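# Push the office chair fully under the desk

## Task

Shove the office chair until it sits completely beneath the desk, resting upright and level with every wheel on the floor; if the chair topples or ends up leaning, the goal fails, and it only counts if the chair stays there without the robot holding it.

## Robot and tools

ROBOT. A Hello Robot Stretch 3 with a single arm: a two-wheeled base (0.33 m long, 0.34 m wide), a lift riding a vertical mast, and a telescoping arm that reaches out to the robot's right side, ending in a wrist and a two-finger gripper. The base drives only forward/backward and turns in place; it cannot slide sideways. To move the gripper forward you drive the base. Turning in place pivots about the point midway between the drive wheels, 0.05 m behind the front edge. With arm retracted and wrist folded, the wrist pokes up to 0.06 m past the right side and a turn sweeps a 0.28 m radius; an unfolded level wrist reaches beyond that.

FRAMES. Base frame: origin on the floor between the drive wheels, x forward, y left, z up. hand_pose is reported in this frame, located where the closed fingertips meet; with all wrist joints at zero its x points up, y back along the arm toward the mast, z toward the rear. Odometry frame is the base frame as it was at scene start.

execute_actions. Argument actions: a list holding one action, or empty (empty just reports state and images). An action may contain base, joints, or both, plus optional contact_limits; its motions start together. base holds exactly one command, an offset from the base's last reported position: {"translate_m": d}, metres, -1 to 1, positive forward; or {"rotate_rad": d}, radians, -3.2 to 3.2, positive to the left (counter-clockwise seen from above). joints is one dictionary keyed by joint name, each value an absolute target: lift_m 0 to 1.1 (arm height on mast), arm_m 0 to 0.52 (extension), wrist_yaw_rad -1.345 to 4.42 (0 along the arm, positive toward the front, 3.0 folded over the base), wrist_pitch_rad -1.57 to 0.451 (0 level, negative tips fingertips down), wrist_roll_rad -2.911 to 2.911 (0 fingers side by side), gripper_m -0.089 to 0.179 (larger is wider; actual fingertip gap is a bit smaller, zero below 0.007), head_pan_rad -3.953 to 1.73 (0 forward, positive left, -1.57 along the arm), head_tilt_rad -1.53 to 0.419 (0 level, negative down). contact_limits: {"arm_m": n}, n a motor effort percentage 1 to 100 at which the arm's motion halts with contact_stop; smaller is gentler but too small halts immediately; values over the maximum are clipped. Optional cameras: list from head_camera, nav_camera, wrist_camera, all; omitted/null/["all"] gives all, [] gives none. Unknown keys, names or out-of-range numbers reject the whole call and nothing moves. A joint or base left out of an action may keep pushing toward an older target without the status showing it. If a result reports a stop, the remaining calls in that reply are skipped.

wait: seconds, 0 to 10; nothing new is commanded and the result matches an empty execute_actions. zoom_image: camera (head_camera, nav_camera or wrist_camera) and region [x0, y0, x1, y1] in pixels of that camera's latest full image, origin top-left, at most 504 by 504. finished_scene: scene, the current scene's number; irreversible, and the result states success. Do it only once the chair is in place and the robot no longer supports it.

RESULTS. base_status and joint_status tell how each motion ended: done (for the base: wheels turned the full amount, even if slipping), off_target (stopped short and may still push), contact_stop, time_out, torque_fault (old target dropped; the part holds where it stopped unless slack or switched off). Arm and lift stop on firm contact and then go slack until commanded again; a slack lift may sink under load or keep pressing. Base, wrist and head have no contact stop and push on. on_its_own describes uncommanded parts; its "held at" is a target, not a position; effort outside rest range hints at pushing or load. motor_effort is percent of maximum, positive toward higher joint values, peak in brackets; readings carry a fixed bias and noise. Positive wheel effort pushes forward. lidar_m: 12 distances in metres, 30-degree sectors counter-clockwise from straight ahead (4th left, 7th behind, 10th right), "-" for nothing; the scan plane is 0.17 m above the floor, range 0.15 to 12 m, blind to glass and the robot, may miss thin legs, partly blocked by the mast. wrist_depth_mm and head_depth_mm: 7x7 grids of median depth in mm (wrist 45 to 1000, head 280 to 4000, head image sideways). base_odometry counts wheel turns, so slip looks like travel; heading -3.142 to 3.142, positive left. turned_by_wheels and turned_by_imu give turn since the last result. base_tilt in degrees, forward and right positive, with a fixed error up to about 4.

SPEED. Full speed (0.30 m/s, 1.9 rad/s) only with arm stowed: lift_m under 0.30, arm_m under 0.03, wrist_yaw_rad over 2.54; else 0.10 m/s and 0.63 rad/s. The robot holds its last command while you think.

CAUTIONS. Fold or unfold the wrist only with lift_m between 0.32 and 0.95, wrist_pitch_rad -0.4 and roll near 0; once folded the lift may go down to 0.25. With wrist_yaw_rad below -0.4 keep pitch at -0.5 or lower. An arm push against something rigid with the gripper above roughly 0.45 m can tip the robot, more so with a raised contact limit or a repeated push. Driving while pushing something immovable, or snagging furniture (especially reversing), can tip it; back off in small steps, release the contact, and lower lift_m to about 0.2 if still leaning. Sustained hard wrist effort switches that servo off for 10 s. Avoid slams, hard hits, excessive force, and anything that makes the chair tip.

Each tool is called as name(argument=value, ...), one argument or row to a line, values as JSON.

## Session

execute_actions(
  actions=[],
)

Scene clock: 0.00 s.
base_odometry: x=+0.000 y=+0.000 heading=+0.000 (m, m, rad; odometry frame)
turned_by_wheels: +0.000 (rad since the last result)
turned_by_imu: +0.000 (rad since the last result)
base_tilt: forward=-1.0 right=-1.4 (deg)
lidar_m: 0.83 0.82 1.48 0.95 1.21 1.15 2.33 1.63 3.02 2.53 2.53 0.97
head_depth_mm: 1543 1566 1585 1607 1593 976 899 / 1496 1504 1530 1540 1542 963 870 / 1449 1461 1477 1488 1488 951 844 / 1414 1422 1430 1439 1457 947 818 / 1364 1368 1379 1403 1397 938 792 / 1330 1338 1340 1358 1365 928 770 / 1285 1298 1302 1320 1324 920 746
base_status: not commanded
joint_positions: lift_m=+0.485 arm_m=-0.002 wrist_yaw_rad=+2.890 wrist_pitch_rad=-0.645 wrist_roll_rad=-0.018 gripper_m=+0.037 head_pan_rad=-0.016 head_tilt_rad=-0.013
joint_status: not commanded
motor_effort: left_wheel=+0 right_wheel=-1 lift_m=+38 arm_m=+0 wrist_yaw_rad=+1 wrist_pitch_rad=+4 wrist_roll_rad=+0 gripper_m=+0 head_pan_rad=+0 head_tilt_rad=+3 (%)
hand_pose: x=+0.0261 y=+0.0414 z=+0.4508 quat_wxyz=(+0.305, +0.687, +0.141, +0.644) (m; base frame)
wrist_depth_mm: 909 - - - - - 691 / 988 - - - - - 716 / 916 - 962 949 916 897 801 / 867 838 810 803 783 762 747 / 730 719 - 687 694 678 661 / 652 638 641 649 599 598 591 / 575 588 - - 557 544 534
pictures: head_camera (sideways: a quarter turn clockwise sets it upright), nav_camera (sideways: a quarter turn counterclockwise sets it upright), wrist_camera
Images, in order (width x height): head_camera 896x504, nav_camera 672x504, wrist_camera 644x364.

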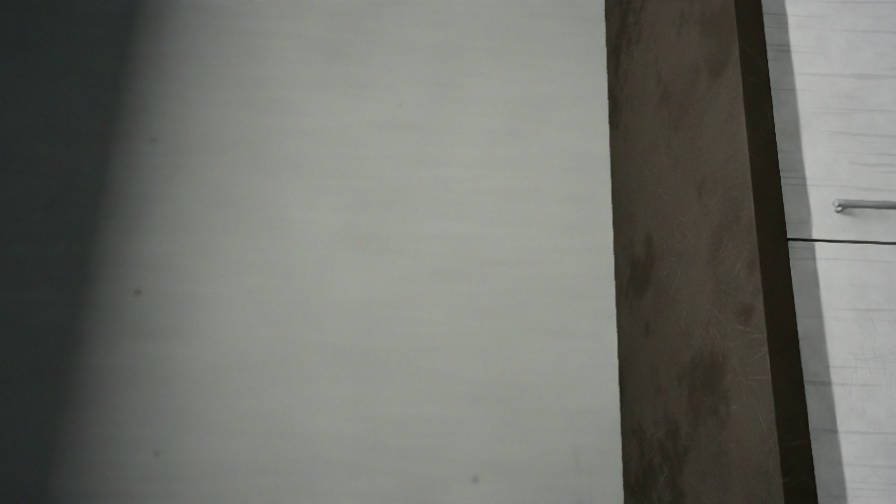

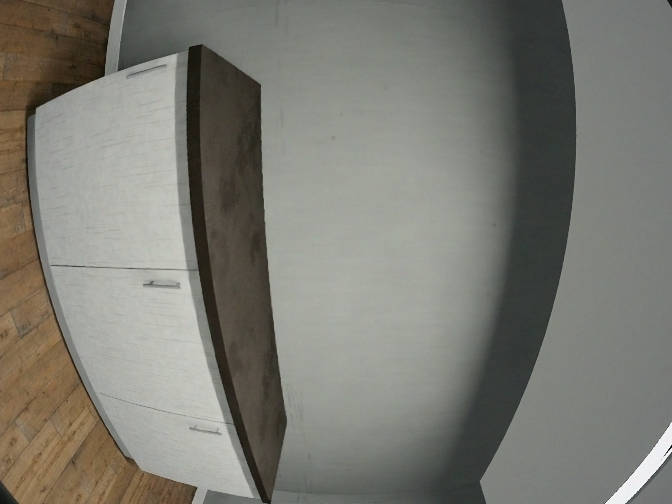

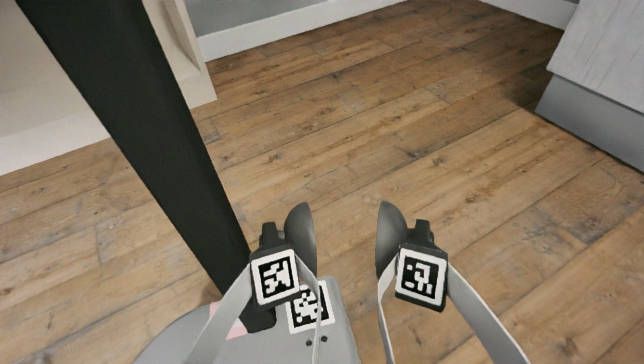

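execute_actions(
  actions=[
    {"joints":{"head_pan_rad":1.7,"head_tilt_rad":-0.6,"lift_m":0.25,"wrist_yaw_rad":3.0,"wrist_pitch_rad":-0.4}},
  ],
  cameras=["nav_camera"],
)

execute_actions(
  actions=[
    {"joints":{"head_pan_rad":-3.1}},
  ],
  cameras=["nav_camera"],
)

execute_actions(
  actions=[
    {"joints":{"head_pan_rad":-1.6}},
  ],
  cameras=["nav_camera"],
)

Scene clock: 3.13 s.
base_odometry: x=+0.000 y=+0.000 heading=+0.000 (m, m, rad; odometry frame)
turned_by_wheels: +0.000 (rad since the last result)
turned_by_imu: +0.000 (rad since the last result)
base_tilt: forward=-1.0 right=-1.3 (deg)
lidar_m: 0.83 0.82 1.48 0.96 1.21 1.15 2.33 1.62 2.99 2.53 2.53 0.97
head_depth_mm: 1064 1189 1322 1540 1700 1436 1210 / 1054 1164 1311 1506 1685 1425 1212 / 1049 1161 1302 1494 1651 1426 1205 / 1027 1111 1236 1435 1601 1429 1207 / 1023 1085 1235 1229 1551 1426 1199 / 1009 1066 1216 1222 1534 - - / 994 - - - - - -
base_status: not commanded
joint_positions: lift_m=+0.251 arm_m=-0.002 wrist_yaw_rad=+2.999 wrist_pitch_rad=-0.420 wrist_roll_rad=-0.018 gripper_m=+0.037 head_pan_rad=+1.693 head_tilt_rad=-0.592
joint_status: all done
motor_effort: left_wheel=+0(0) right_wheel=+0(0) lift_m=+14(34) arm_m=+0(0) wrist_yaw_rad=+0(3) wrist_pitch_rad=+6(6) wrist_roll_rad=+0(0) gripper_m=+0(0) head_pan_rad=+2(30) head_tilt_rad=-5(46) (%)
hand_pose: x=+0.0107 y=+0.0790 z=+0.2630 quat_wxyz=(+0.196, +0.694, +0.100, +0.686) (m; base frame)
wrist_depth_mm: 897 - - - - - - / 973 - - - - - - / 834 906 893 868 840 827 758 / 720 707 703 657 657 627 629 / 586 581 - 558 540 524 511 / 485 497 - - - 443 440 / - - - - 391 387 381
pictures: nav_camera (sideways: a quarter turn counterclockwise sets it upright)
Images, in order (width x height): nav_camera 672x504.

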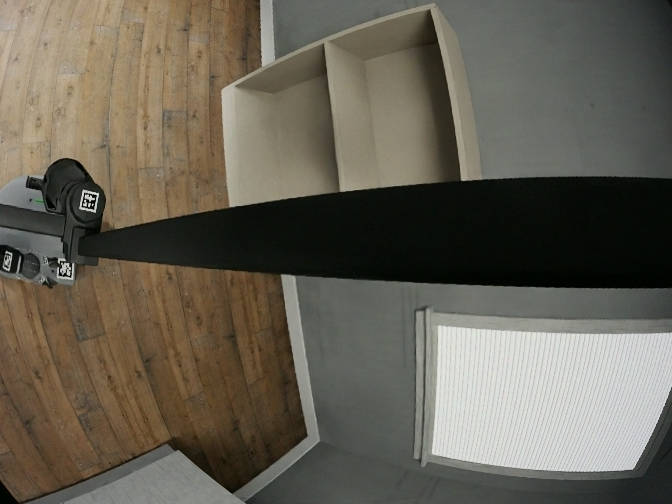

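Scene clock: 5.93 s.
base_odometry: x=+0.000 y=+0.000 heading=+0.000 (m, m, rad; odometry frame)
turned_by_wheels: +0.000 (rad since the last result)
turned_by_imu: +0.000 (rad since the last result)
base_tilt: forward=-1.1 right=-1.4 (deg)
lidar_m: 0.83 0.83 1.48 0.96 1.21 1.15 2.34 1.63 3.03 2.53 2.52 0.97
head_depth_mm: 2206 2274 2328 2239 1762 1426 1210 / 2708 2845 2839 2251 1760 1432 1209 / 2898 3160 3116 2233 1748 1429 1208 / 2837 3124 3164 2238 1749 1422 1206 / 2788 3092 2978 2221 1747 1425 1212 / 2727 2843 3103 1987 1729 1412 1202 / 2671 1740 1778 1618 1724 1421 1208
base_status: not commanded
joint_positions: lift_m=+0.251 arm_m=-0.002 wrist_yaw_rad=+2.999 wrist_pitch_rad=-0.420 wrist_roll_rad=-0.018 gripper_m=+0.037 head_pan_rad=-3.093 head_tilt_rad=-0.593
joint_status: all done
motor_effort: left_wheel=+0(0) right_wheel=+0(0) lift_m=+14(13) arm_m=+0(0) wrist_yaw_rad=+1(1) wrist_pitch_rad=+6(6) wrist_roll_rad=+0(0) gripper_m=+0(0) head_pan_rad=-3(31) head_tilt_rad=-6(5) (%)
hand_pose: x=+0.0107 y=+0.0790 z=+0.2630 quat_wxyz=(+0.196, +0.694, +0.100, +0.686) (m; base frame)
wrist_depth_mm: 943 - - - - - - / 967 - - - - - - / 846 876 910 859 844 818 781 / 721 710 701 687 643 640 625 / 579 571 - 564 544 535 512 / 491 504 - - - 443 442 / - - - - 389 387 382
pictures: nav_camera (sideways: a quarter turn counterclockwise sets it upright)
Images, in order (width x height): nav_camera 672x504.

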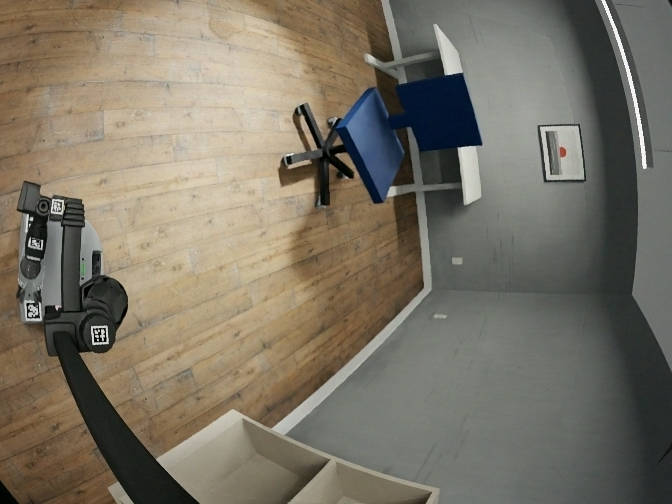

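Scene clock: 7.27 s.
base_odometry: x=+0.000 y=+0.000 heading=+0.000 (m, m, rad; odometry frame)
turned_by_wheels: +0.000 (rad since the last result)
turned_by_imu: +0.000 (rad since the last result)
base_tilt: forward=-1.0 right=-1.4 (deg)
lidar_m: 0.83 0.83 1.48 0.96 1.21 1.15 2.33 1.63 3.02 2.53 2.52 0.97
head_depth_mm: 2393 2666 2961 2270 1744 1435 1213 / 2323 2599 2842 2259 1746 1438 1205 / 2253 2500 2815 2250 1753 1427 1210 / 2188 2419 2712 2255 1727 1427 1212 / 2143 2358 2660 2217 1737 1421 1209 / 2065 2299 2519 2211 1731 1421 1206 / 2033 2206 2462 2233 1732 1426 1201
base_status: not commanded
joint_positions: lift_m=+0.251 arm_m=-0.002 wrist_yaw_rad=+2.999 wrist_pitch_rad=-0.420 wrist_roll_rad=-0.018 gripper_m=+0.037 head_pan_rad=-1.607 head_tilt_rad=-0.593
joint_status: all done
motor_effort: left_wheel=+0(1) right_wheel=+0(0) lift_m=+13(13) arm_m=+0(0) wrist_yaw_rad=+0(1) wrist_pitch_rad=+6(6) wrist_roll_rad=+1(0) gripper_m=+0(0) head_pan_rad=+2(29) head_tilt_rad=-5(5) (%)
hand_pose: x=+0.0107 y=+0.0790 z=+0.2630 quat_wxyz=(+0.196, +0.694, +0.100, +0.686) (m; base frame)
wrist_depth_mm: 931 - - - - - - / 914 - - - - - - / 830 878 897 845 850 824 741 / 729 717 705 671 652 643 622 / 575 565 - 559 543 527 512 / 485 498 - - - 447 439 / - - - - 388 391 381
pictures: nav_camera (sideways: a quarter turn counterclockwise sets it upright)
Images, in order (width x height): nav_camera 672x504.

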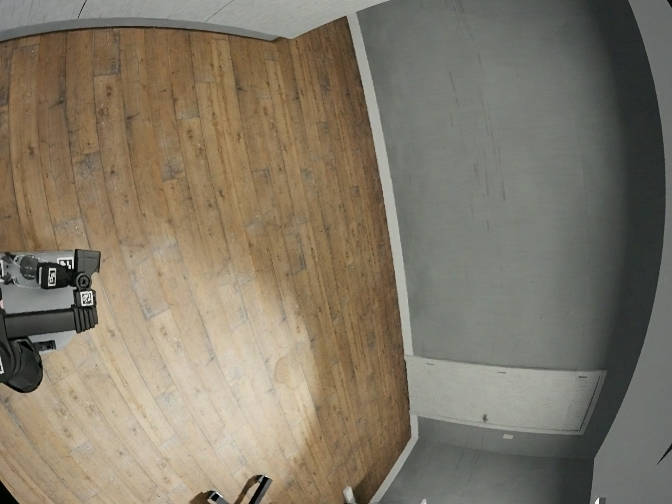

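execute_actions(
  actions=[
    {"base":{"rotate_rad":-2.85},"joints":{"head_pan_rad":0,"head_tilt_rad":-0.5}},
  ],
  cameras=["nav_camera","head_camera"],
)

Scene clock: 10.33 s.
base_odometry: x=+0.000 y=+0.000 heading=-2.850 (m, m, rad; odometry frame)
turned_by_wheels: -2.850 (rad since the last result)
turned_by_imu: -2.868 (rad since the last result)
base_tilt: forward=-1.1 right=-1.3 (deg)
lidar_m: 1.63 3.10 2.63 2.52 1.18 0.86 0.82 0.85 1.29 0.96 1.15 1.74
head_depth_mm: 2779 3003 3281 2609 1915 1523 1273 / 2711 2952 3190 2587 1925 1520 1262 / 2742 2971 3202 2596 1920 1515 1266 / 2737 2935 3268 1929 1894 1520 1261 / 2809 2988 1868 1722 1883 1522 1261 / 2832 2939 1729 1802 1868 1506 1263 / 2797 2959 3208 2532 1887 1502 1264
base_status: done
joint_positions: lift_m=+0.251 arm_m=-0.002 wrist_yaw_rad=+2.999 wrist_pitch_rad=-0.420 wrist_roll_rad=-0.018 gripper_m=+0.037 head_pan_rad=-0.007 head_tilt_rad=-0.507
joint_status: all done
motor_effort: left_wheel=+4(12) right_wheel=-4(9) lift_m=+13(13) arm_m=-1(0) wrist_yaw_rad=+1(2) wrist_pitch_rad=+6(6) wrist_roll_rad=+0(0) gripper_m=+0(0) head_pan_rad=+2(30) head_tilt_rad=+5(20) (%)
hand_pose: x=+0.0106 y=+0.0790 z=+0.2630 quat_wxyz=(+0.196, +0.694, +0.100, +0.686) (m; base frame)
wrist_depth_mm: - - - - - - - / - - - - - - - / 978 952 924 893 862 816 789 / 738 718 686 689 658 637 627 / 592 566 - 567 554 527 510 / 489 496 - - - 443 429 / - - - - 394 384 381
pictures: head_camera (sideways: a quarter turn clockwise sets it upright), nav_camera (sideways: a quarter turn counterclockwise sets it upright)
Images, in order (width x height): head_camera 896x504, nav_camera 672x504.

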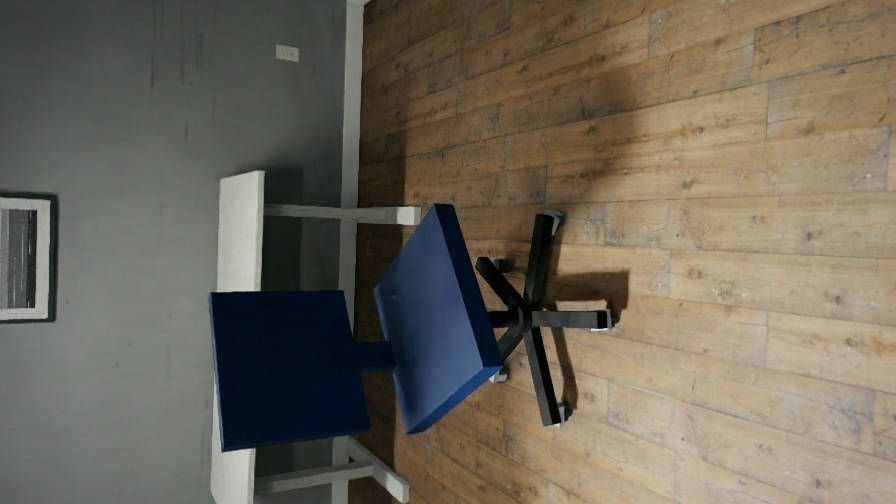

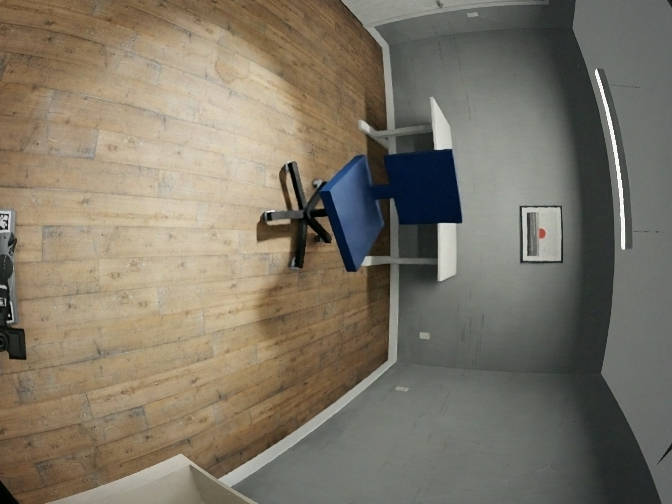

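execute_actions(
  actions=[
    {"base":{"rotate_rad":-0.26}},
  ],
  cameras=[],
)

execute_actions(
  actions=[
    {"base":{"translate_m":1.0}},
  ],
  cameras=[],
)

execute_actions(
  actions=[
    {"base":{"translate_m":0.95}},
  ],
  cameras=[],
)

execute_actions(
  actions=[
    {"base":{"rotate_rad":-2.86},"joints":{"head_pan_rad":-1.57,"head_tilt_rad":-0.7}},
  ],
  cameras=["nav_camera","head_camera"],
)

Scene clock: 12.00 s.
base_odometry: x=+0.000 y=+0.000 heading=-3.110 (m, m, rad; odometry frame)
turned_by_wheels: -0.260 (rad since the last result)
turned_by_imu: -0.261 (rad since the last result)
base_tilt: forward=-1.0 right=-1.4 (deg)
lidar_m: 2.43 1.63 2.95 2.53 1.66 0.96 0.83 0.83 1.45 0.95 1.21 1.15
head_depth_mm: 2076 2143 2216 2272 1927 1527 1274 / 2563 2640 2760 2594 1902 1529 1268 / 2933 3173 3403 2554 1897 1514 1264 / 2855 3098 3288 2559 1895 1520 1258 / 2804 2995 3293 2561 1908 1513 1258 / 2739 2892 3156 2046 1882 1511 1260 / 2683 2836 3031 1623 1829 1505 1251
base_status: done
joint_positions: lift_m=+0.251 arm_m=-0.002 wrist_yaw_rad=+2.999 wrist_pitch_rad=-0.420 wrist_roll_rad=-0.018 gripper_m=+0.037 head_pan_rad=-0.007 head_tilt_rad=-0.507
joint_status: not commanded
motor_effort: left_wheel=+4(10) right_wheel=-5(10) lift_m=+13(13) arm_m=+0(0) wrist_yaw_rad=-1(1) wrist_pitch_rad=+6(5) wrist_roll_rad=+0(0) gripper_m=+0(0) head_pan_rad=+2(3) head_tilt_rad=+5(5) (%)
hand_pose: x=+0.0106 y=+0.0790 z=+0.2631 quat_wxyz=(+0.196, +0.694, +0.100, +0.686) (m; base frame)
wrist_depth_mm: - - - - - - - / - - - - - - - / 957 959 900 878 850 806 802 / 727 710 716 668 657 638 613 / 589 574 - 568 541 529 504 / 487 496 - - - 450 430 / - - - - 388 385 382
pictures: none
No camera images: the call's "cameras" was empty. Leave "cameras" out to get every camera's image.

Scene clock: 17.00 s.
base_odometry: x=-1.000 y=-0.032 heading=-3.109 (m, m, rad; odometry frame)
turned_by_wheels: +0.000 (rad since the last result)
turned_by_imu: +0.007 (rad since the last result)
base_tilt: forward=-1.0 right=-1.3 (deg)
lidar_m: 1.94 1.91 0.82 2.79 2.79 2.06 1.79 1.79 1.10 0.74 0.98 1.13
head_depth_mm: 1657 1709 1748 1804 1805 1521 1268 / 2015 2123 2200 2236 1915 1529 1268 / 2047 2258 2497 2577 1912 1520 1264 / 1987 2190 2400 2571 1914 1522 1266 / 1975 2142 2362 2515 1892 1515 1266 / 1934 2102 2266 2416 1890 1504 1261 / 1887 2056 1873 2338 1888 1503 1255
base_status: done
joint_positions: lift_m=+0.251 arm_m=-0.002 wrist_yaw_rad=+2.999 wrist_pitch_rad=-0.419 wrist_roll_rad=-0.018 gripper_m=+0.037 head_pan_rad=-0.007 head_tilt_rad=-0.506
joint_status: not commanded
motor_effort: left_wheel=+3(12) right_wheel=-4(8) lift_m=+14(14) arm_m=-1(0) wrist_yaw_rad=+0(0) wrist_pitch_rad=+5(6) wrist_roll_rad=+0(0) gripper_m=+0(0) head_pan_rad=+2(3) head_tilt_rad=+4(5) (%)
hand_pose: x=+0.0105 y=+0.0791 z=+0.2631 quat_wxyz=(+0.195, +0.694, +0.100, +0.686) (m; base frame)
wrist_depth_mm: - - - - - - - / - - - - - 762 - / 987 939 894 886 754 798 645 / 725 699 706 695 650 645 588 / 582 565 - 570 555 529 514 / 486 502 - - - 445 434 / - - - - 388 385 380
pictures: none
No camera images: the call's "cameras" was empty. Leave "cameras" out to get every camera's image.

Scene clock: 21.87 s.
base_odometry: x=-1.949 y=-0.063 heading=-3.109 (m, m, rad; odometry frame)
turned_by_wheels: +0.000 (rad since the last result)
turned_by_imu: +0.007 (rad since the last result)
base_tilt: forward=-1.0 right=-1.3 (deg)
lidar_m: 1.45 1.07 1.68 2.93 3.05 3.11 2.72 1.28 0.84 0.73 0.73 0.84
head_depth_mm: 1240 1275 1313 1356 1411 1438 1274 / 1266 1395 1525 1668 1771 1522 1274 / 1238 1366 1502 1691 1830 1529 1258 / 1227 1338 1463 1651 1789 1522 1259 / 1196 1306 1431 1593 1768 1528 1266 / 1175 1275 1407 1550 1713 1524 1262 / 1151 1256 1371 1521 1692 1499 1256
base_status: done
joint_positions: lift_m=+0.251 arm_m=-0.002 wrist_yaw_rad=+2.999 wrist_pitch_rad=-0.419 wrist_roll_rad=-0.018 gripper_m=+0.037 head_pan_rad=-0.007 head_tilt_rad=-0.506
joint_status: not commanded
motor_effort: left_wheel=+2(11) right_wheel=-3(7) lift_m=+13(14) arm_m=-1(0) wrist_yaw_rad=+0(0) wrist_pitch_rad=+6(6) wrist_roll_rad=+0(0) gripper_m=+0(0) head_pan_rad=+2(3) head_tilt_rad=+4(5) (%)
hand_pose: x=+0.0105 y=+0.0791 z=+0.2632 quat_wxyz=(+0.195, +0.694, +0.100, +0.686) (m; base frame)
wrist_depth_mm: - - - - - - - / - - - - - - - / 697 674 926 888 841 789 764 / 579 717 694 685 657 619 628 / 487 569 - 549 546 528 516 / 488 496 - - - 441 435 / - - - - 392 386 379
pictures: none
No camera images: the call's "cameras" was empty. Leave "cameras" out to get every camera's image.

Scene clock: 24.77 s.
base_odometry: x=-1.949 y=-0.063 heading=+0.314 (m, m, rad; odometry frame)
turned_by_wheels: -2.860 (rad since the last result)
turned_by_imu: -2.878 (rad since the last result)
base_tilt: forward=-1.1 right=-1.4 (deg)
lidar_m: 2.04 1.02 0.75 0.73 0.76 1.05 1.45 1.07 1.93 0.79 0.77 2.79
head_depth_mm: 2502 2786 2581 1984 1589 1349 1166 / 2539 2836 2467 1974 1603 1342 1159 / 2546 2822 765 885 1104 1345 1154 / 2565 943 932 1110 1011 1280 1160 / 2613 2827 2335 1252 1010 1254 1158 / 2629 2996 2574 1955 1008 917 1130 / 2635 2970 2571 1945 1015 1278 1159
base_status: done
joint_positions: lift_m=+0.251 arm_m=-0.002 wrist_yaw_rad=+2.999 wrist_pitch_rad=-0.419 wrist_roll_rad=-0.018 gripper_m=+0.037 head_pan_rad=-1.563 head_tilt_rad=-0.692
joint_status: all done
motor_effort: left_wheel=+4(13) right_wheel=-5(10) lift_m=+14(14) arm_m=-1(0) wrist_yaw_rad=+0(1) wrist_pitch_rad=+6(5) wrist_roll_rad=+0(0) gripper_m=+0(0) head_pan_rad=-3(30) head_tilt_rad=-6(27) (%)
hand_pose: x=+0.0105 y=+0.0790 z=+0.2632 quat_wxyz=(+0.195, +0.694, +0.100, +0.686) (m; base frame)
wrist_depth_mm: 648 - 685 703 714 749 761 / 742 728 753 771 793 833 828 / 761 775 802 819 836 822 813 / 746 712 684 663 655 637 625 / 582 563 - 552 551 524 507 / 488 497 - - - 442 434 / - - - - 390 387 379
pictures: head_camera (sideways: a quarter turn clockwise sets it upright), nav_camera (sideways: a quarter turn counterclockwise sets it upright)
Images, in order (width x height): head_camera 896x504, nav_camera 672x504.

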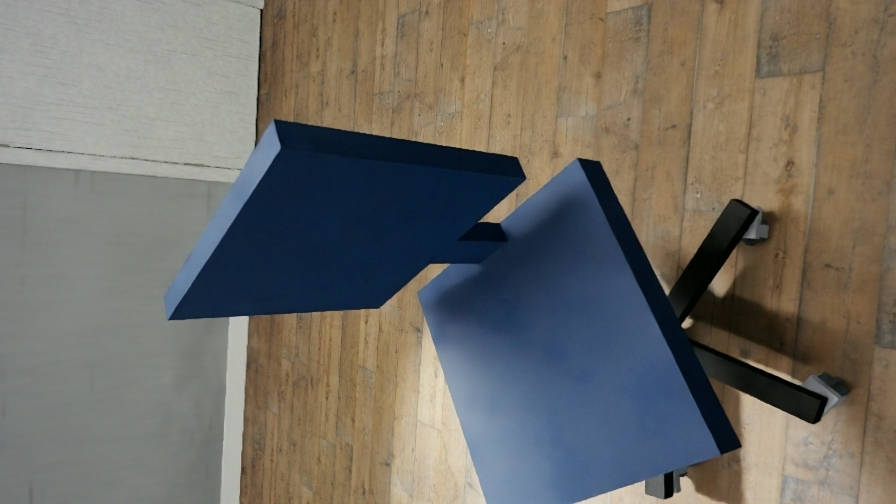

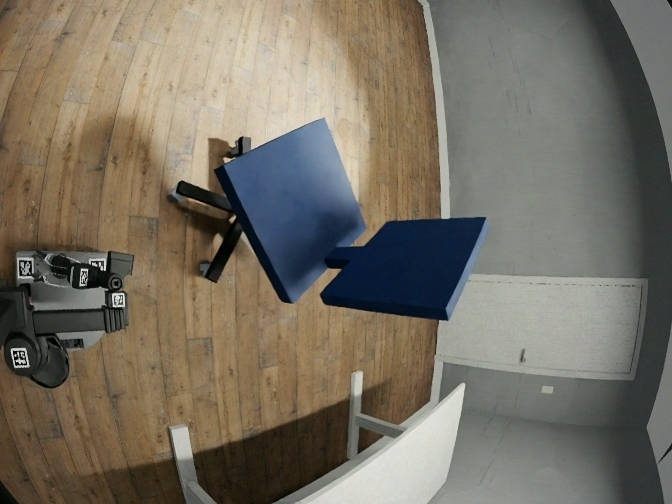

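execute_actions(
  actions=[
    {"base":{"translate_m":-0.08},"joints":{"lift_m":0.62,"gripper_m":0.0}},
  ],
  cameras=[],
)

execute_actions(
  actions=[
    {"joints":{"wrist_yaw_rad":0}},
  ],
  cameras=[],
)

execute_actions(
  actions=[
    {"joints":{"wrist_pitch_rad":0}},
  ],
  cameras=[],
)

execute_actions(
  actions=[
    {"joints":{"arm_m":0.52}},
  ],
  cameras=["nav_camera"],
)

Scene clock: 29.20 s.
base_odometry: x=-2.025 y=-0.088 heading=+0.314 (m, m, rad; odometry frame)
turned_by_wheels: +0.000 (rad since the last result)
turned_by_imu: +0.000 (rad since the last result)
base_tilt: forward=-1.0 right=-1.3 (deg)
lidar_m: 2.11 1.02 0.75 0.73 0.76 1.05 1.37 1.00 1.89 3.02 0.80 2.87
head_depth_mm: 2517 2790 2562 1964 1595 1345 1167 / 2518 2828 2587 1975 1597 1349 1160 / 2561 2865 2472 1903 1594 1337 1160 / 2570 2776 784 910 1046 1337 1180 / 2559 960 1004 1172 1013 1286 1156 / 2654 2959 2556 1243 1014 1206 1141 / 2685 3022 2533 1961 1010 913 1123
base_status: done
joint_positions: lift_m=+0.619 arm_m=-0.002 wrist_yaw_rad=+3.000 wrist_pitch_rad=-0.419 wrist_roll_rad=-0.018 gripper_m=+0.000 head_pan_rad=-1.563 head_tilt_rad=-0.692
joint_status: all done
motor_effort: left_wheel=+4(9) right_wheel=-5(11) lift_m=+60(63) arm_m=-1(1) wrist_yaw_rad=+0(0) wrist_pitch_rad=+5(5) wrist_roll_rad=+0(0) gripper_m=-3(78) head_pan_rad=-3(3) head_tilt_rad=-5(5) (%)
hand_pose: x=+0.0105 y=+0.0791 z=+0.6317 quat_wxyz=(+0.195, +0.694, +0.100, +0.686) (m; base frame)
wrist_depth_mm: 660 - 684 727 711 737 777 / 727 721 736 767 797 804 825 / 771 794 794 879 877 927 931 / 860 899 899 968 997 - - / 970 - - - - - - / 964 963 916 888 909 891 887 / 806 808 804 783 762 762 768
pictures: none
No camera images: the call's "cameras" was empty. Leave "cameras" out to get every camera's image.

Scene clock: 31.70 s.
base_odometry: x=-2.025 y=-0.088 heading=+0.314 (m, m, rad; odometry frame)
turned_by_wheels: +0.000 (rad since the last result)
turned_by_imu: +0.000 (rad since the last result)
base_tilt: forward=-1.0 right=-1.3 (deg)
lidar_m: 2.11 1.02 0.75 0.73 0.76 1.05 1.37 1.00 1.89 3.01 0.80 2.86
head_depth_mm: 2530 2807 2569 1967 1597 1356 1157 / 2514 2843 2550 1966 1588 1343 1161 / 2568 2821 2489 1904 1598 1356 1161 / 2602 2802 781 914 1039 1334 1156 / 2617 961 1003 1176 1008 1278 1161 / 2652 2953 2561 1250 1007 1198 1135 / 2672 2967 2548 1956 1014 907 1127
base_status: not commanded
joint_positions: lift_m=+0.619 arm_m=-0.002 wrist_yaw_rad=+0.002 wrist_pitch_rad=-0.419 wrist_roll_rad=-0.018 gripper_m=+0.000 head_pan_rad=-1.563 head_tilt_rad=-0.692
joint_status: all done
motor_effort: left_wheel=+4(4) right_wheel=-5(5) lift_m=+60(60) arm_m=-1(1) wrist_yaw_rad=-1(0) wrist_pitch_rad=+5(5) wrist_roll_rad=+0(0) gripper_m=-2(2) head_pan_rad=-3(3) head_tilt_rad=-6(5) (%)
hand_pose: x=-0.0212 y=-0.3672 z=+0.6317 quat_wxyz=(+0.698, +0.149, -0.685, -0.145) (m; base frame)
wrist_depth_mm: - - 658 435 - - - / - - - 532 - - - / - 699 671 - - - - / 529 518 512 534 - - - / 429 423 456 - - - - / 374 442 807 861 882 916 897 / 812 811 780 726 786 768 748
pictures: none
No camera images: the call's "cameras" was empty. Leave "cameras" out to get every camera's image.

Scene clock: 32.73 s.
base_odometry: x=-2.025 y=-0.088 heading=+0.314 (m, m, rad; odometry frame)
turned_by_wheels: +0.000 (rad since the last result)
turned_by_imu: +0.000 (rad since the last result)
base_tilt: forward=-1.1 right=-1.4 (deg)
lidar_m: 2.11 1.02 0.75 0.73 0.76 1.05 1.38 1.00 1.89 3.01 0.80 2.87
head_depth_mm: 2521 2754 2603 1978 1608 1348 1161 / 2545 2825 2586 1963 1590 1342 1155 / 2525 2827 2440 1903 1598 1331 1160 / 2559 2825 782 913 1049 1341 1156 / 2595 958 1002 1170 1012 1277 1157 / 2599 2955 2532 1248 1008 1193 1140 / 2638 2988 2568 1976 1014 913 1121
base_status: not commanded
joint_positions: lift_m=+0.619 arm_m=-0.002 wrist_yaw_rad=+0.001 wrist_pitch_rad=-0.023 wrist_roll_rad=-0.018 gripper_m=+0.000 head_pan_rad=-1.563 head_tilt_rad=-0.692
joint_status: all done
motor_effort: left_wheel=+4(4) right_wheel=-4(4) lift_m=+61(60) arm_m=-1(1) wrist_yaw_rad=+0(2) wrist_pitch_rad=+7(6) wrist_roll_rad=+0(0) gripper_m=-3(2) head_pan_rad=-2(3) head_tilt_rad=-6(6) (%)
hand_pose: x=-0.0211 y=-0.3986 z=+0.7279 quat_wxyz=(+0.714, +0.009, -0.700, -0.008) (m; base frame)
wrist_depth_mm: - - - 449 - - - / - - 763 470 - - - / - - 800 500 - - - / - - - 521 - - - / - - - - - - - / 696 645 636 - - - - / 493 486 489 501 - - -
pictures: none
No camera images: the call's "cameras" was empty. Leave "cameras" out to get every camera's image.

Scene clock: 37.73 s.
base_odometry: x=-2.025 y=-0.088 heading=+0.314 (m, m, rad; odometry frame)
turned_by_wheels: +0.000 (rad since the last result)
turned_by_imu: +0.000 (rad since the last result)
base_tilt: forward=-1.1 right=-1.3 (deg)
lidar_m: 2.11 1.02 0.75 0.73 0.76 1.05 1.37 1.00 1.89 3.01 0.80 2.87
head_depth_mm: 2500 2802 2560 1986 1611 1361 1174 / 2518 2859 2602 2013 1634 1329 1157 / 2556 2847 2537 - 1596 1333 1156 / 2597 2775 935 1132 1471 1337 1158 / 2603 918 991 1164 1008 1253 1154 / 2620 960 1071 1246 1010 912 1136 / 2668 2796 2336 1892 1005 1282 1134
base_status: not commanded
joint_positions: lift_m=+0.619 arm_m=+0.518 wrist_yaw_rad=-0.001 wrist_pitch_rad=-0.022 wrist_roll_rad=-0.018 gripper_m=+0.000 head_pan_rad=-1.563 head_tilt_rad=-0.693
joint_status: all done
joint sent to its limit — the command would take arm_m past its upper limit, so that joint was sent only as far as its limit.
motor_effort: left_wheel=+1(4) right_wheel=+0(8) lift_m=+59(60) arm_m=+2(8) wrist_yaw_rad=+1(5) wrist_pitch_rad=+6(9) wrist_roll_rad=+0(1) gripper_m=-2(3) head_pan_rad=-3(3) head_tilt_rad=-5(7) (%)
hand_pose: x=-0.0218 y=-0.9182 z=+0.7283 quat_wxyz=(+0.714, +0.008, -0.700, -0.008) (m; base frame)
wrist_depth_mm: 110 96 106 - - - - / 116 101 108 - - - - / 124 106 109 - - - - / 133 112 111 - - - - / 141 118 112 - - - - / 152 125 113 - - - - / 167 133 116 - - - -
pictures: nav_camera (sideways: a quarter turn counterclockwise sets it upright)
Images, in order (width x height): nav_camera 672x504.

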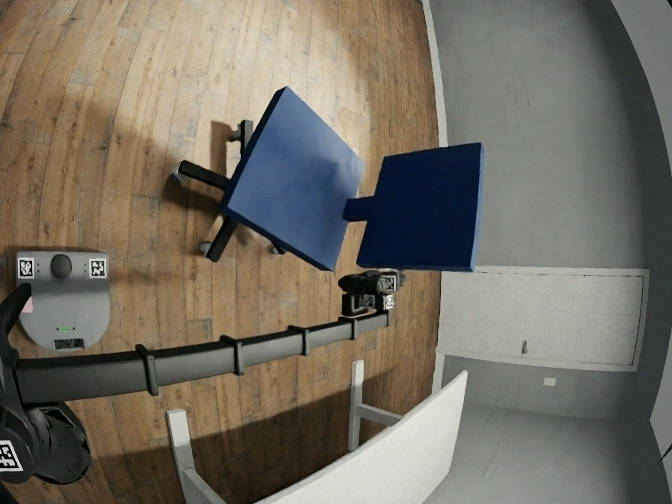

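execute_actions(
  actions=[
    {"base":{"translate_m":0.3}},
  ],
  cameras=["nav_camera"],
)

Scene clock: 43.80 s.
base_odometry: x=-1.740 y=+0.005 heading=+0.314 (m, m, rad; odometry frame)
turned_by_wheels: +0.000 (rad since the last result)
turned_by_imu: -0.229 (rad since the last result)
base_tilt: forward=-1.0 right=-1.3 (deg)
lidar_m: 2.46 1.07 0.86 0.76 0.77 0.91 1.69 1.30 2.03 0.69 3.01 2.76
head_depth_mm: 2682 2981 2581 1954 1589 1371 1165 / 2628 2941 2553 1972 1685 1296 1157 / 2593 2905 2505 - 1007 1190 1153 / 2565 925 1002 1163 1009 907 1155 / 2529 901 973 1134 1006 887 1106 / 2477 886 944 1126 1005 867 1155 / 2479 2661 918 1766 1059 907 1153
base_status: done
joint_positions: lift_m=+0.619 arm_m=+0.518 wrist_yaw_rad=+0.000 wrist_pitch_rad=-0.019 wrist_roll_rad=-0.018 gripper_m=+0.000 head_pan_rad=-1.564 head_tilt_rad=-0.698
joint_status: not commanded
motor_effort: left_wheel=+0(85) right_wheel=+0(65) lift_m=+54(60) arm_m=+0(2) wrist_yaw_rad=+0(62) wrist_pitch_rad=+6(9) wrist_roll_rad=+0(0) gripper_m=-3(8) head_pan_rad=-2(2) head_tilt_rad=-2(4) (%)
hand_pose: x=-0.0215 y=-0.9186 z=+0.7291 quat_wxyz=(+0.714, +0.007, -0.700, -0.007) (m; base frame)
wrist_depth_mm: 151 159 169 - - - - / 156 163 175 - - - - / 161 168 179 - - - - / 165 172 184 - - - - / 169 178 192 - - - - / 174 184 197 - - - - / 179 190 203 - - - -
pictures: nav_camera (sideways: a quarter turn counterclockwise sets it upright)
Images, in order (width x height): nav_camera 672x504.

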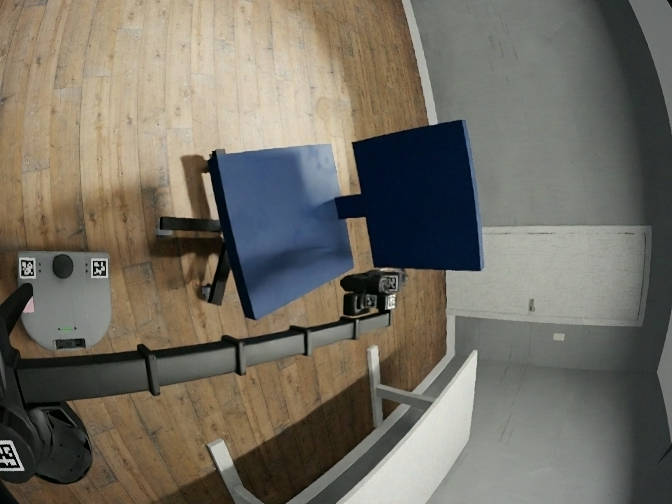

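execute_actions(
  actions=[
    {"base":{"rotate_rad":0.35}},
  ],
  cameras=["nav_camera"],
)

Scene clock: 47.50 s.
base_odometry: x=-1.740 y=+0.005 heading=+0.664 (m, m, rad; odometry frame)
turned_by_wheels: +0.350 (rad since the last result)
turned_by_imu: +0.330 (rad since the last result)
base_tilt: forward=-1.0 right=-1.4 (deg)
lidar_m: 1.80 0.98 0.77 0.76 0.83 1.24 1.29 1.83 2.04 0.71 3.11 2.48
head_depth_mm: 2463 2714 2533 1949 1008 1255 1170 / 2518 2828 2532 2003 1072 1055 1161 / 2539 2874 2550 - 1007 889 1154 / 2600 2921 2536 1202 955 868 1110 / 2652 2972 644 609 933 1276 1161 / 2701 3008 2408 1944 1580 1330 1152 / 2744 3058 2501 1948 1575 1327 1153
base_status: done
joint_positions: lift_m=+0.619 arm_m=+0.518 wrist_yaw_rad=+0.000 wrist_pitch_rad=-0.021 wrist_roll_rad=-0.018 gripper_m=+0.000 head_pan_rad=-1.564 head_tilt_rad=-0.698
joint_status: not commanded
motor_effort: left_wheel=-2(37) right_wheel=+2(54) lift_m=+55(55) arm_m=+2(9) wrist_yaw_rad=+0(55) wrist_pitch_rad=+6(8) wrist_roll_rad=+0(0) gripper_m=-2(11) head_pan_rad=-3(2) head_tilt_rad=+0(2) (%)
hand_pose: x=-0.0213 y=-0.9183 z=+0.7287 quat_wxyz=(+0.714, +0.008, -0.700, -0.007) (m; base frame)
wrist_depth_mm: - - - - - - - / - - - - - - - / - - - - - - - / - - - - - - - / - - - - - - - / - - - - - - - / - - - - - - -
pictures: nav_camera (sideways: a quarter turn counterclockwise sets it upright)
Images, in order (width x height): nav_camera 672x504.

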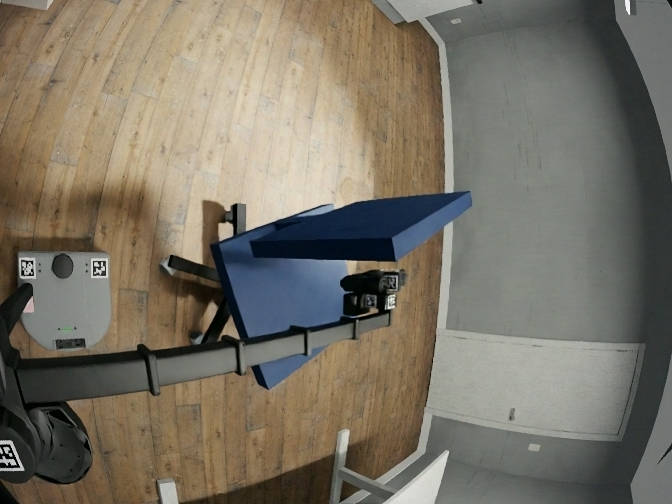

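execute_actions(
  actions=[
    {"joints":{"arm_m":0,"wrist_pitch_rad":-0.4}},
  ],
  cameras=[],
)

execute_actions(
  actions=[
    {"joints":{"wrist_yaw_rad":3.0}},
  ],
  cameras=[],
)

execute_actions(
  actions=[
    {"joints":{"lift_m":0.25},"base":{"rotate_rad":-0.71}},
  ],
  cameras=[],
)

execute_actions(
  actions=[
    {"base":{"translate_m":0.6}},
  ],
  cameras=[],
)

execute_actions(
  actions=[
    {"base":{"translate_m":0.61}},
  ],
  cameras=[],
)

execute_actions(
  actions=[
    {"base":{"rotate_rad":-2.53},"joints":{"head_pan_rad":0,"head_tilt_rad":-0.6}},
  ],
  cameras=["nav_camera","head_camera"],
)

Scene clock: 53.00 s.
base_odometry: x=-1.740 y=+0.005 heading=+0.664 (m, m, rad; odometry frame)
turned_by_wheels: +0.000 (rad since the last result)
turned_by_imu: +0.000 (rad since the last result)
base_tilt: forward=-1.1 right=-1.2 (deg)
lidar_m: 1.80 0.98 0.77 0.76 0.82 1.24 1.29 1.83 2.04 0.71 3.12 2.49
head_depth_mm: 2456 2717 2551 1953 1019 1255 1139 / 2505 2835 2506 1896 1007 908 1156 / 2553 2837 2581 1954 1010 890 1165 / 2555 2947 2544 1879 958 867 1149 / 2657 2928 645 611 932 1279 1152 / 2711 3004 2431 1947 1589 1332 1148 / 2736 3037 2513 1949 1574 1322 1148
base_status: not commanded
joint_positions: lift_m=+0.619 arm_m=+0.000 wrist_yaw_rad=+0.000 wrist_pitch_rad=-0.414 wrist_roll_rad=-0.018 gripper_m=+0.000 head_pan_rad=-1.564 head_tilt_rad=-0.698
joint_status: all done
motor_effort: left_wheel=-2(2) right_wheel=+2(2) lift_m=+55(55) arm_m=-2(2) wrist_yaw_rad=+0(0) wrist_pitch_rad=+4(5) wrist_roll_rad=+0(0) gripper_m=-3(3) head_pan_rad=-3(3) head_tilt_rad=-1(0) (%)
hand_pose: x=-0.0215 y=-0.3701 z=+0.6329 quat_wxyz=(+0.698, +0.147, -0.685, -0.144) (m; base frame)
wrist_depth_mm: - - - - - - - / - - 200 - - - - / - - 215 655 625 - - / - - 244 499 484 481 - / - - - - 409 392 420 / 958 945 872 328 358 828 877 / 816 806 762 355 730 760 772
pictures: none
No camera images: the call's "cameras" was empty. Leave "cameras" out to get every camera's image.

Scene clock: 55.50 s.
base_odometry: x=-1.740 y=+0.005 heading=+0.664 (m, m, rad; odometry frame)
turned_by_wheels: +0.000 (rad since the last result)
turned_by_imu: +0.000 (rad since the last result)
base_tilt: forward=-1.0 right=-1.3 (deg)
lidar_m: 1.80 0.98 0.77 0.76 0.82 1.24 1.30 1.83 2.05 0.71 3.12 2.48
head_depth_mm: 2456 2741 2541 1966 1014 1248 1139 / 2524 2807 2538 1909 1016 910 1155 / 2568 2823 2547 1948 1005 893 1157 / 2606 2916 2565 1883 958 869 1132 / 2654 2937 646 612 933 1271 1150 / 2730 2969 2450 1937 1582 1332 1150 / 2754 3091 2519 1940 1578 1335 1154
base_status: not commanded
joint_positions: lift_m=+0.619 arm_m=+0.000 wrist_yaw_rad=+2.998 wrist_pitch_rad=-0.414 wrist_roll_rad=-0.018 gripper_m=+0.000 head_pan_rad=-1.564 head_tilt_rad=-0.698
joint_status: all done
motor_effort: left_wheel=-2(2) right_wheel=+2(2) lift_m=+55(54) arm_m=-2(2) wrist_yaw_rad=+1(2) wrist_pitch_rad=+4(4) wrist_roll_rad=+0(0) gripper_m=-2(2) head_pan_rad=-3(3) head_tilt_rad=-1(2) (%)
hand_pose: x=+0.0109 y=+0.0773 z=+0.6329 quat_wxyz=(+0.194, +0.694, +0.098, +0.686) (m; base frame)
wrist_depth_mm: 753 - 749 728 727 729 738 / 816 831 806 789 833 800 799 / 898 879 895 895 895 876 884 / 999 986 979 - 985 996 984 / - - - - - - - / 946 934 935 876 894 893 860 / 832 819 827 791 768 747 778
pictures: none
No camera images: the call's "cameras" was empty. Leave "cameras" out to get every camera's image.

Scene clock: 59.70 s.
base_odometry: x=-1.740 y=+0.005 heading=-0.046 (m, m, rad; odometry frame)
turned_by_wheels: -0.710 (rad since the last result)
turned_by_imu: -0.714 (rad since the last result)
base_tilt: forward=-1.0 right=-1.3 (deg)
lidar_m: 2.60 2.46 1.07 0.81 0.77 0.78 1.02 1.70 1.29 2.04 0.71 3.08
head_depth_mm: 1911 1625 2194 1965 1588 1340 1155 / 2175 1610 2397 1967 1593 1333 1159 / 2474 1717 2315 1956 1591 1332 1157 / 2825 3063 2560 1935 1582 1344 1152 / 2786 3040 2545 1958 1037 1246 1159 / 2627 2905 2531 1925 1007 901 1149 / 2546 2782 2502 1938 1003 845 1081
base_status: done
joint_positions: lift_m=+0.251 arm_m=+0.000 wrist_yaw_rad=+2.999 wrist_pitch_rad=-0.415 wrist_roll_rad=-0.018 gripper_m=+0.000 head_pan_rad=-1.564 head_tilt_rad=-0.698
joint_status: all done
motor_effort: left_wheel=+4(8) right_wheel=-5(8) lift_m=+13(49) arm_m=-2(2) wrist_yaw_rad=+1(2) wrist_pitch_rad=+4(4) wrist_roll_rad=+0(1) gripper_m=-3(2) head_pan_rad=-3(3) head_tilt_rad=-1(2) (%)
hand_pose: x=+0.0108 y=+0.0772 z=+0.2641 quat_wxyz=(+0.194, +0.694, +0.098, +0.686) (m; base frame)
wrist_depth_mm: 581 - 793 928 - - - / 606 655 857 - - - - / 643 718 870 876 841 808 803 / 661 716 697 665 675 648 628 / 585 576 - - 550 531 510 / 488 508 - - 456 456 437 / - - - - 394 383 384
pictures: none
No camera images: the call's "cameras" was empty. Leave "cameras" out to get every camera's image.

Scene clock: 63.33 s.
base_odometry: x=-1.140 y=-0.023 heading=-0.046 (m, m, rad; odometry frame)
turned_by_wheels: +0.000 (rad since the last result)
turned_by_imu: +0.004 (rad since the last result)
base_tilt: forward=-1.1 right=-1.2 (deg)
lidar_m: 2.06 1.96 1.48 0.93 1.10 1.12 1.46 1.74 0.60 0.61 2.67 2.73
head_depth_mm: 2496 2677 2539 1967 463 547 723 / 2762 3046 2585 472 508 610 783 / 2757 3076 2535 498 565 693 1116 / 2571 2890 2555 524 632 845 1093 / 2460 2721 2512 582 729 1287 1163 / 2344 2604 2501 1947 1573 1325 1157 / 2257 2487 2522 1946 1570 1337 1151
base_status: done
joint_positions: lift_m=+0.251 arm_m=+0.000 wrist_yaw_rad=+2.999 wrist_pitch_rad=-0.415 wrist_roll_rad=-0.018 gripper_m=+0.000 head_pan_rad=-1.564 head_tilt_rad=-0.698
joint_status: not commanded
motor_effort: left_wheel=+3(12) right_wheel=-5(8) lift_m=+14(14) arm_m=-2(2) wrist_yaw_rad=+0(1) wrist_pitch_rad=+4(4) wrist_roll_rad=+0(0) gripper_m=-3(3) head_pan_rad=-3(3) head_tilt_rad=-2(2) (%)
hand_pose: x=+0.0106 y=+0.0773 z=+0.2641 quat_wxyz=(+0.194, +0.694, +0.098, +0.686) (m; base frame)
wrist_depth_mm: 819 - 957 - - - - / 864 923 - - - - - / 857 959 922 898 836 839 815 / 740 717 708 672 656 656 633 / 590 564 - - 548 519 515 / 497 504 - - 453 441 443 / - - - - 388 390 380
pictures: none
No camera images: the call's "cameras" was empty. Leave "cameras" out to get every camera's image.

Scene clock: 67.00 s.
base_odometry: x=-0.531 y=-0.050 heading=-0.045 (m, m, rad; odometry frame)
turned_by_wheels: +0.000 (rad since the last result)
turned_by_imu: +0.004 (rad since the last result)
base_tilt: forward=-1.1 right=-1.5 (deg)
lidar_m: 1.52 1.45 1.49 1.36 1.44 1.47 1.92 0.96 2.45 2.47 2.33 2.38
head_depth_mm: 2711 3101 2571 1960 1592 1343 1159 / 2521 2908 2565 1947 1587 1335 1158 / 2372 2701 2536 1958 1582 1338 1153 / 2261 2578 2553 1947 1585 1327 1153 / 2156 2401 2514 1953 1590 1336 1158 / 2053 2290 2428 1953 1580 1333 1148 / 1945 2163 2360 1938 1577 1326 1152
base_status: done
joint_positions: lift_m=+0.251 arm_m=+0.000 wrist_yaw_rad=+2.999 wrist_pitch_rad=-0.415 wrist_roll_rad=-0.018 gripper_m=+0.000 head_pan_rad=-1.564 head_tilt_rad=-0.698
joint_status: not commanded
motor_effort: left_wheel=+3(12) right_wheel=-4(8) lift_m=+14(14) arm_m=-2(2) wrist_yaw_rad=+1(1) wrist_pitch_rad=+4(4) wrist_roll_rad=+0(0) gripper_m=-2(3) head_pan_rad=-3(3) head_tilt_rad=-2(2) (%)
hand_pose: x=+0.0106 y=+0.0773 z=+0.2641 quat_wxyz=(+0.194, +0.694, +0.098, +0.686) (m; base frame)
wrist_depth_mm: - - - - - - - / - - - - - - - / 952 943 909 880 834 849 803 / 759 734 692 692 670 653 614 / 587 562 - - 547 526 522 / 490 496 - - 463 442 439 / - - - - 394 389 381
pictures: none
No camera images: the call's "cameras" was empty. Leave "cameras" out to get every camera's image.

Scene clock: 69.70 s.
base_odometry: x=-0.531 y=-0.050 heading=-2.575 (m, m, rad; odometry frame)
turned_by_wheels: -2.530 (rad since the last result)
turned_by_imu: -2.546 (rad since the last result)
base_tilt: forward=-1.0 right=-1.3 (deg)
lidar_m: 0.96 2.45 2.41 2.34 2.44 1.49 1.45 1.52 1.36 1.13 1.50 2.09
head_depth_mm: 2224 2434 2602 2129 1730 1419 1200 / 2227 2226 830 928 1174 1386 1199 / 2244 2387 795 872 1058 1399 1203 / 2281 2411 766 826 1032 1379 1195 / 2261 2387 2691 801 1001 1376 1191 / 2285 2399 2784 2177 1653 1372 1199 / 2336 2366 2735 2173 1710 1399 1193
base_status: done
joint_positions: lift_m=+0.251 arm_m=+0.000 wrist_yaw_rad=+2.999 wrist_pitch_rad=-0.415 wrist_roll_rad=-0.018 gripper_m=+0.000 head_pan_rad=-0.007 head_tilt_rad=-0.606
joint_status: all done
motor_effort: left_wheel=+4(13) right_wheel=-5(11) lift_m=+14(14) arm_m=-2(2) wrist_yaw_rad=+1(0) wrist_pitch_rad=+4(4) wrist_roll_rad=+0(0) gripper_m=-2(3) head_pan_rad=+2(30) head_tilt_rad=+4(18) (%)
hand_pose: x=+0.0106 y=+0.0773 z=+0.2641 quat_wxyz=(+0.194, +0.694, +0.098, +0.686) (m; base frame)
wrist_depth_mm: - - - - - - - / - - - - - - - / 962 941 905 899 876 842 817 / 746 728 698 672 658 637 633 / 593 581 - - 551 538 526 / 489 502 - - 458 443 443 / - - - - 390 388 380
pictures: head_camera (sideways: a quarter turn clockwise sets it upright), nav_camera (sideways: a quarter turn counterclockwise sets it upright)
Images, in order (width x height): head_camera 896x504, nav_camera 672x504.

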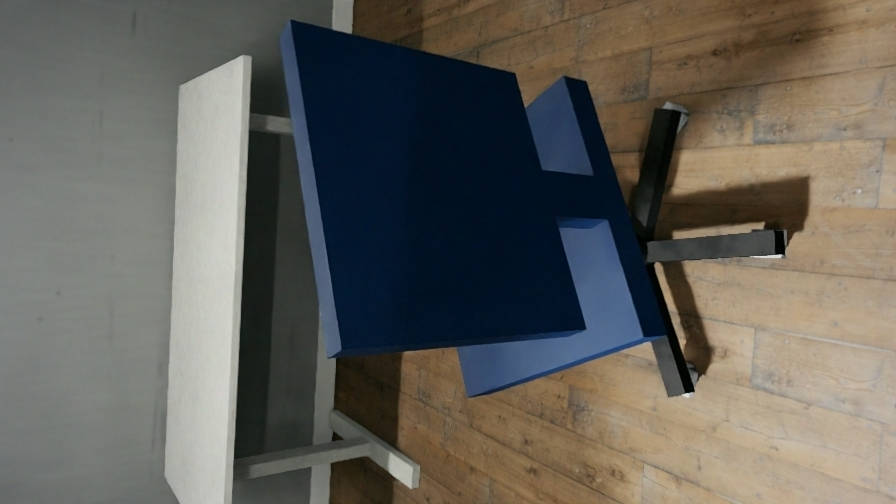

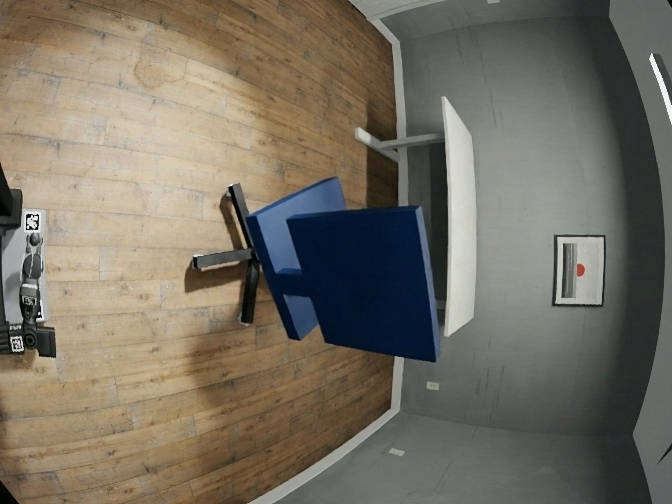

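execute_actions(
  actions=[
    {"base":{"rotate_rad":0.07}},
  ],
  cameras=[],
)

execute_actions(
  actions=[
    {"base":{"translate_m":0.95},"joints":{"head_tilt_rad":-0.9}},
  ],
  cameras=["nav_camera"],
)

Scene clock: 70.87 s.
base_odometry: x=-0.531 y=-0.050 heading=-2.505 (m, m, rad; odometry frame)
turned_by_wheels: +0.070 (rad since the last result)
turned_by_imu: +0.070 (rad since the last result)
base_tilt: forward=-1.0 right=-1.4 (deg)
lidar_m: 0.96 2.46 2.38 2.33 1.86 1.47 1.45 1.87 1.36 1.13 1.53 2.26
head_depth_mm: 2192 2312 827 926 1630 1425 1203 / 2230 2248 796 880 1099 1385 1198 / 2250 2350 771 840 1009 1408 1201 / 2272 2422 748 803 997 1373 1198 / 2310 2415 2761 1336 1203 1374 1199 / 2372 2371 2760 2179 1708 1406 1192 / 2361 2570 2864 2190 1707 1399 1192
base_status: done
joint_positions: lift_m=+0.251 arm_m=+0.000 wrist_yaw_rad=+2.999 wrist_pitch_rad=-0.415 wrist_roll_rad=-0.018 gripper_m=+0.000 head_pan_rad=-0.007 head_tilt_rad=-0.606
joint_status: not commanded
motor_effort: left_wheel=-3(4) right_wheel=+3(3) lift_m=+14(14) arm_m=-2(2) wrist_yaw_rad=+0(0) wrist_pitch_rad=+4(4) wrist_roll_rad=+0(0) gripper_m=-3(3) head_pan_rad=+2(3) head_tilt_rad=+4(4) (%)
hand_pose: x=+0.0106 y=+0.0773 z=+0.2641 quat_wxyz=(+0.194, +0.694, +0.098, +0.686) (m; base frame)
wrist_depth_mm: - - - - - - - / - - - - - - - / - 931 906 908 842 825 812 / 730 700 706 680 655 651 629 / 586 593 - - 560 532 522 / 484 502 - - 462 443 434 / - - - - 389 389 384
pictures: none
No camera images: the call's "cameras" was empty. Leave "cameras" out to get every camera's image.

Scene clock: 75.53 s.
base_odometry: x=-1.295 y=-0.615 heading=-2.505 (m, m, rad; odometry frame)
turned_by_wheels: +0.000 (rad since the last result)
turned_by_imu: -0.004 (rad since the last result)
base_tilt: forward=-1.0 right=-1.4 (deg)
lidar_m: 0.34 1.57 2.25 2.25 2.40 2.43 2.39 1.94 1.52 1.52 1.62 1.35
head_depth_mm: 1313 1058 1808 1585 1365 291 1080 / 1312 1059 1906 1610 885 788 1067 / 1320 1100 1917 1605 881 781 - / 1325 1098 1902 1612 884 778 729 / 1323 1134 1902 1611 882 776 727 / 1319 1133 1910 1601 881 1166 1089 / 1317 1130 1808 1604 1379 1230 1098
base_status: done
joint_positions: lift_m=+0.251 arm_m=+0.000 wrist_yaw_rad=+3.000 wrist_pitch_rad=-0.417 wrist_roll_rad=-0.018 gripper_m=+0.000 head_pan_rad=-0.006 head_tilt_rad=-0.893
joint_status: all done
motor_effort: left_wheel=-1(37) right_wheel=+8(82) lift_m=+18(19) arm_m=-2(2) wrist_yaw_rad=+0(3) wrist_pitch_rad=+5(5) wrist_roll_rad=+1(0) gripper_m=-2(3) head_pan_rad=+2(2) head_tilt_rad=-4(36) (%)
hand_pose: x=+0.0104 y=+0.0771 z=+0.2635 quat_wxyz=(+0.194, +0.694, +0.099, +0.686) (m; base frame)
wrist_depth_mm: - - - - - - - / - - - - - - - / 969 969 937 891 867 827 812 / 751 703 698 678 661 652 624 / 585 566 560 - 556 533 519 / 484 504 - - 386 340 425 / - - - - 393 386 292
pictures: nav_camera (sideways: a quarter turn counterclockwise sets it upright)
Images, in order (width x height): nav_camera 672x504.

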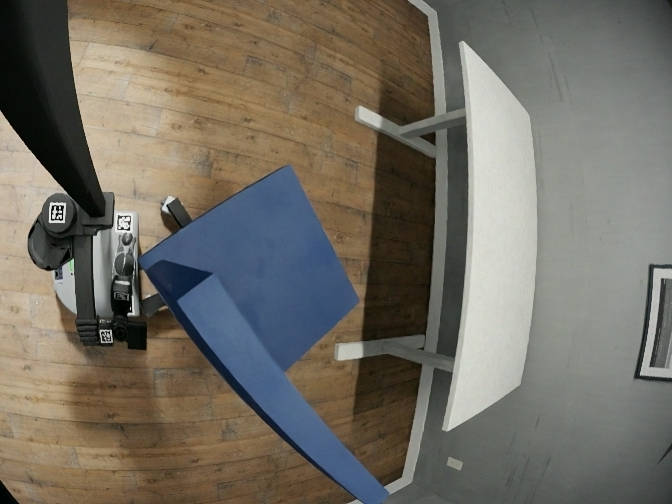

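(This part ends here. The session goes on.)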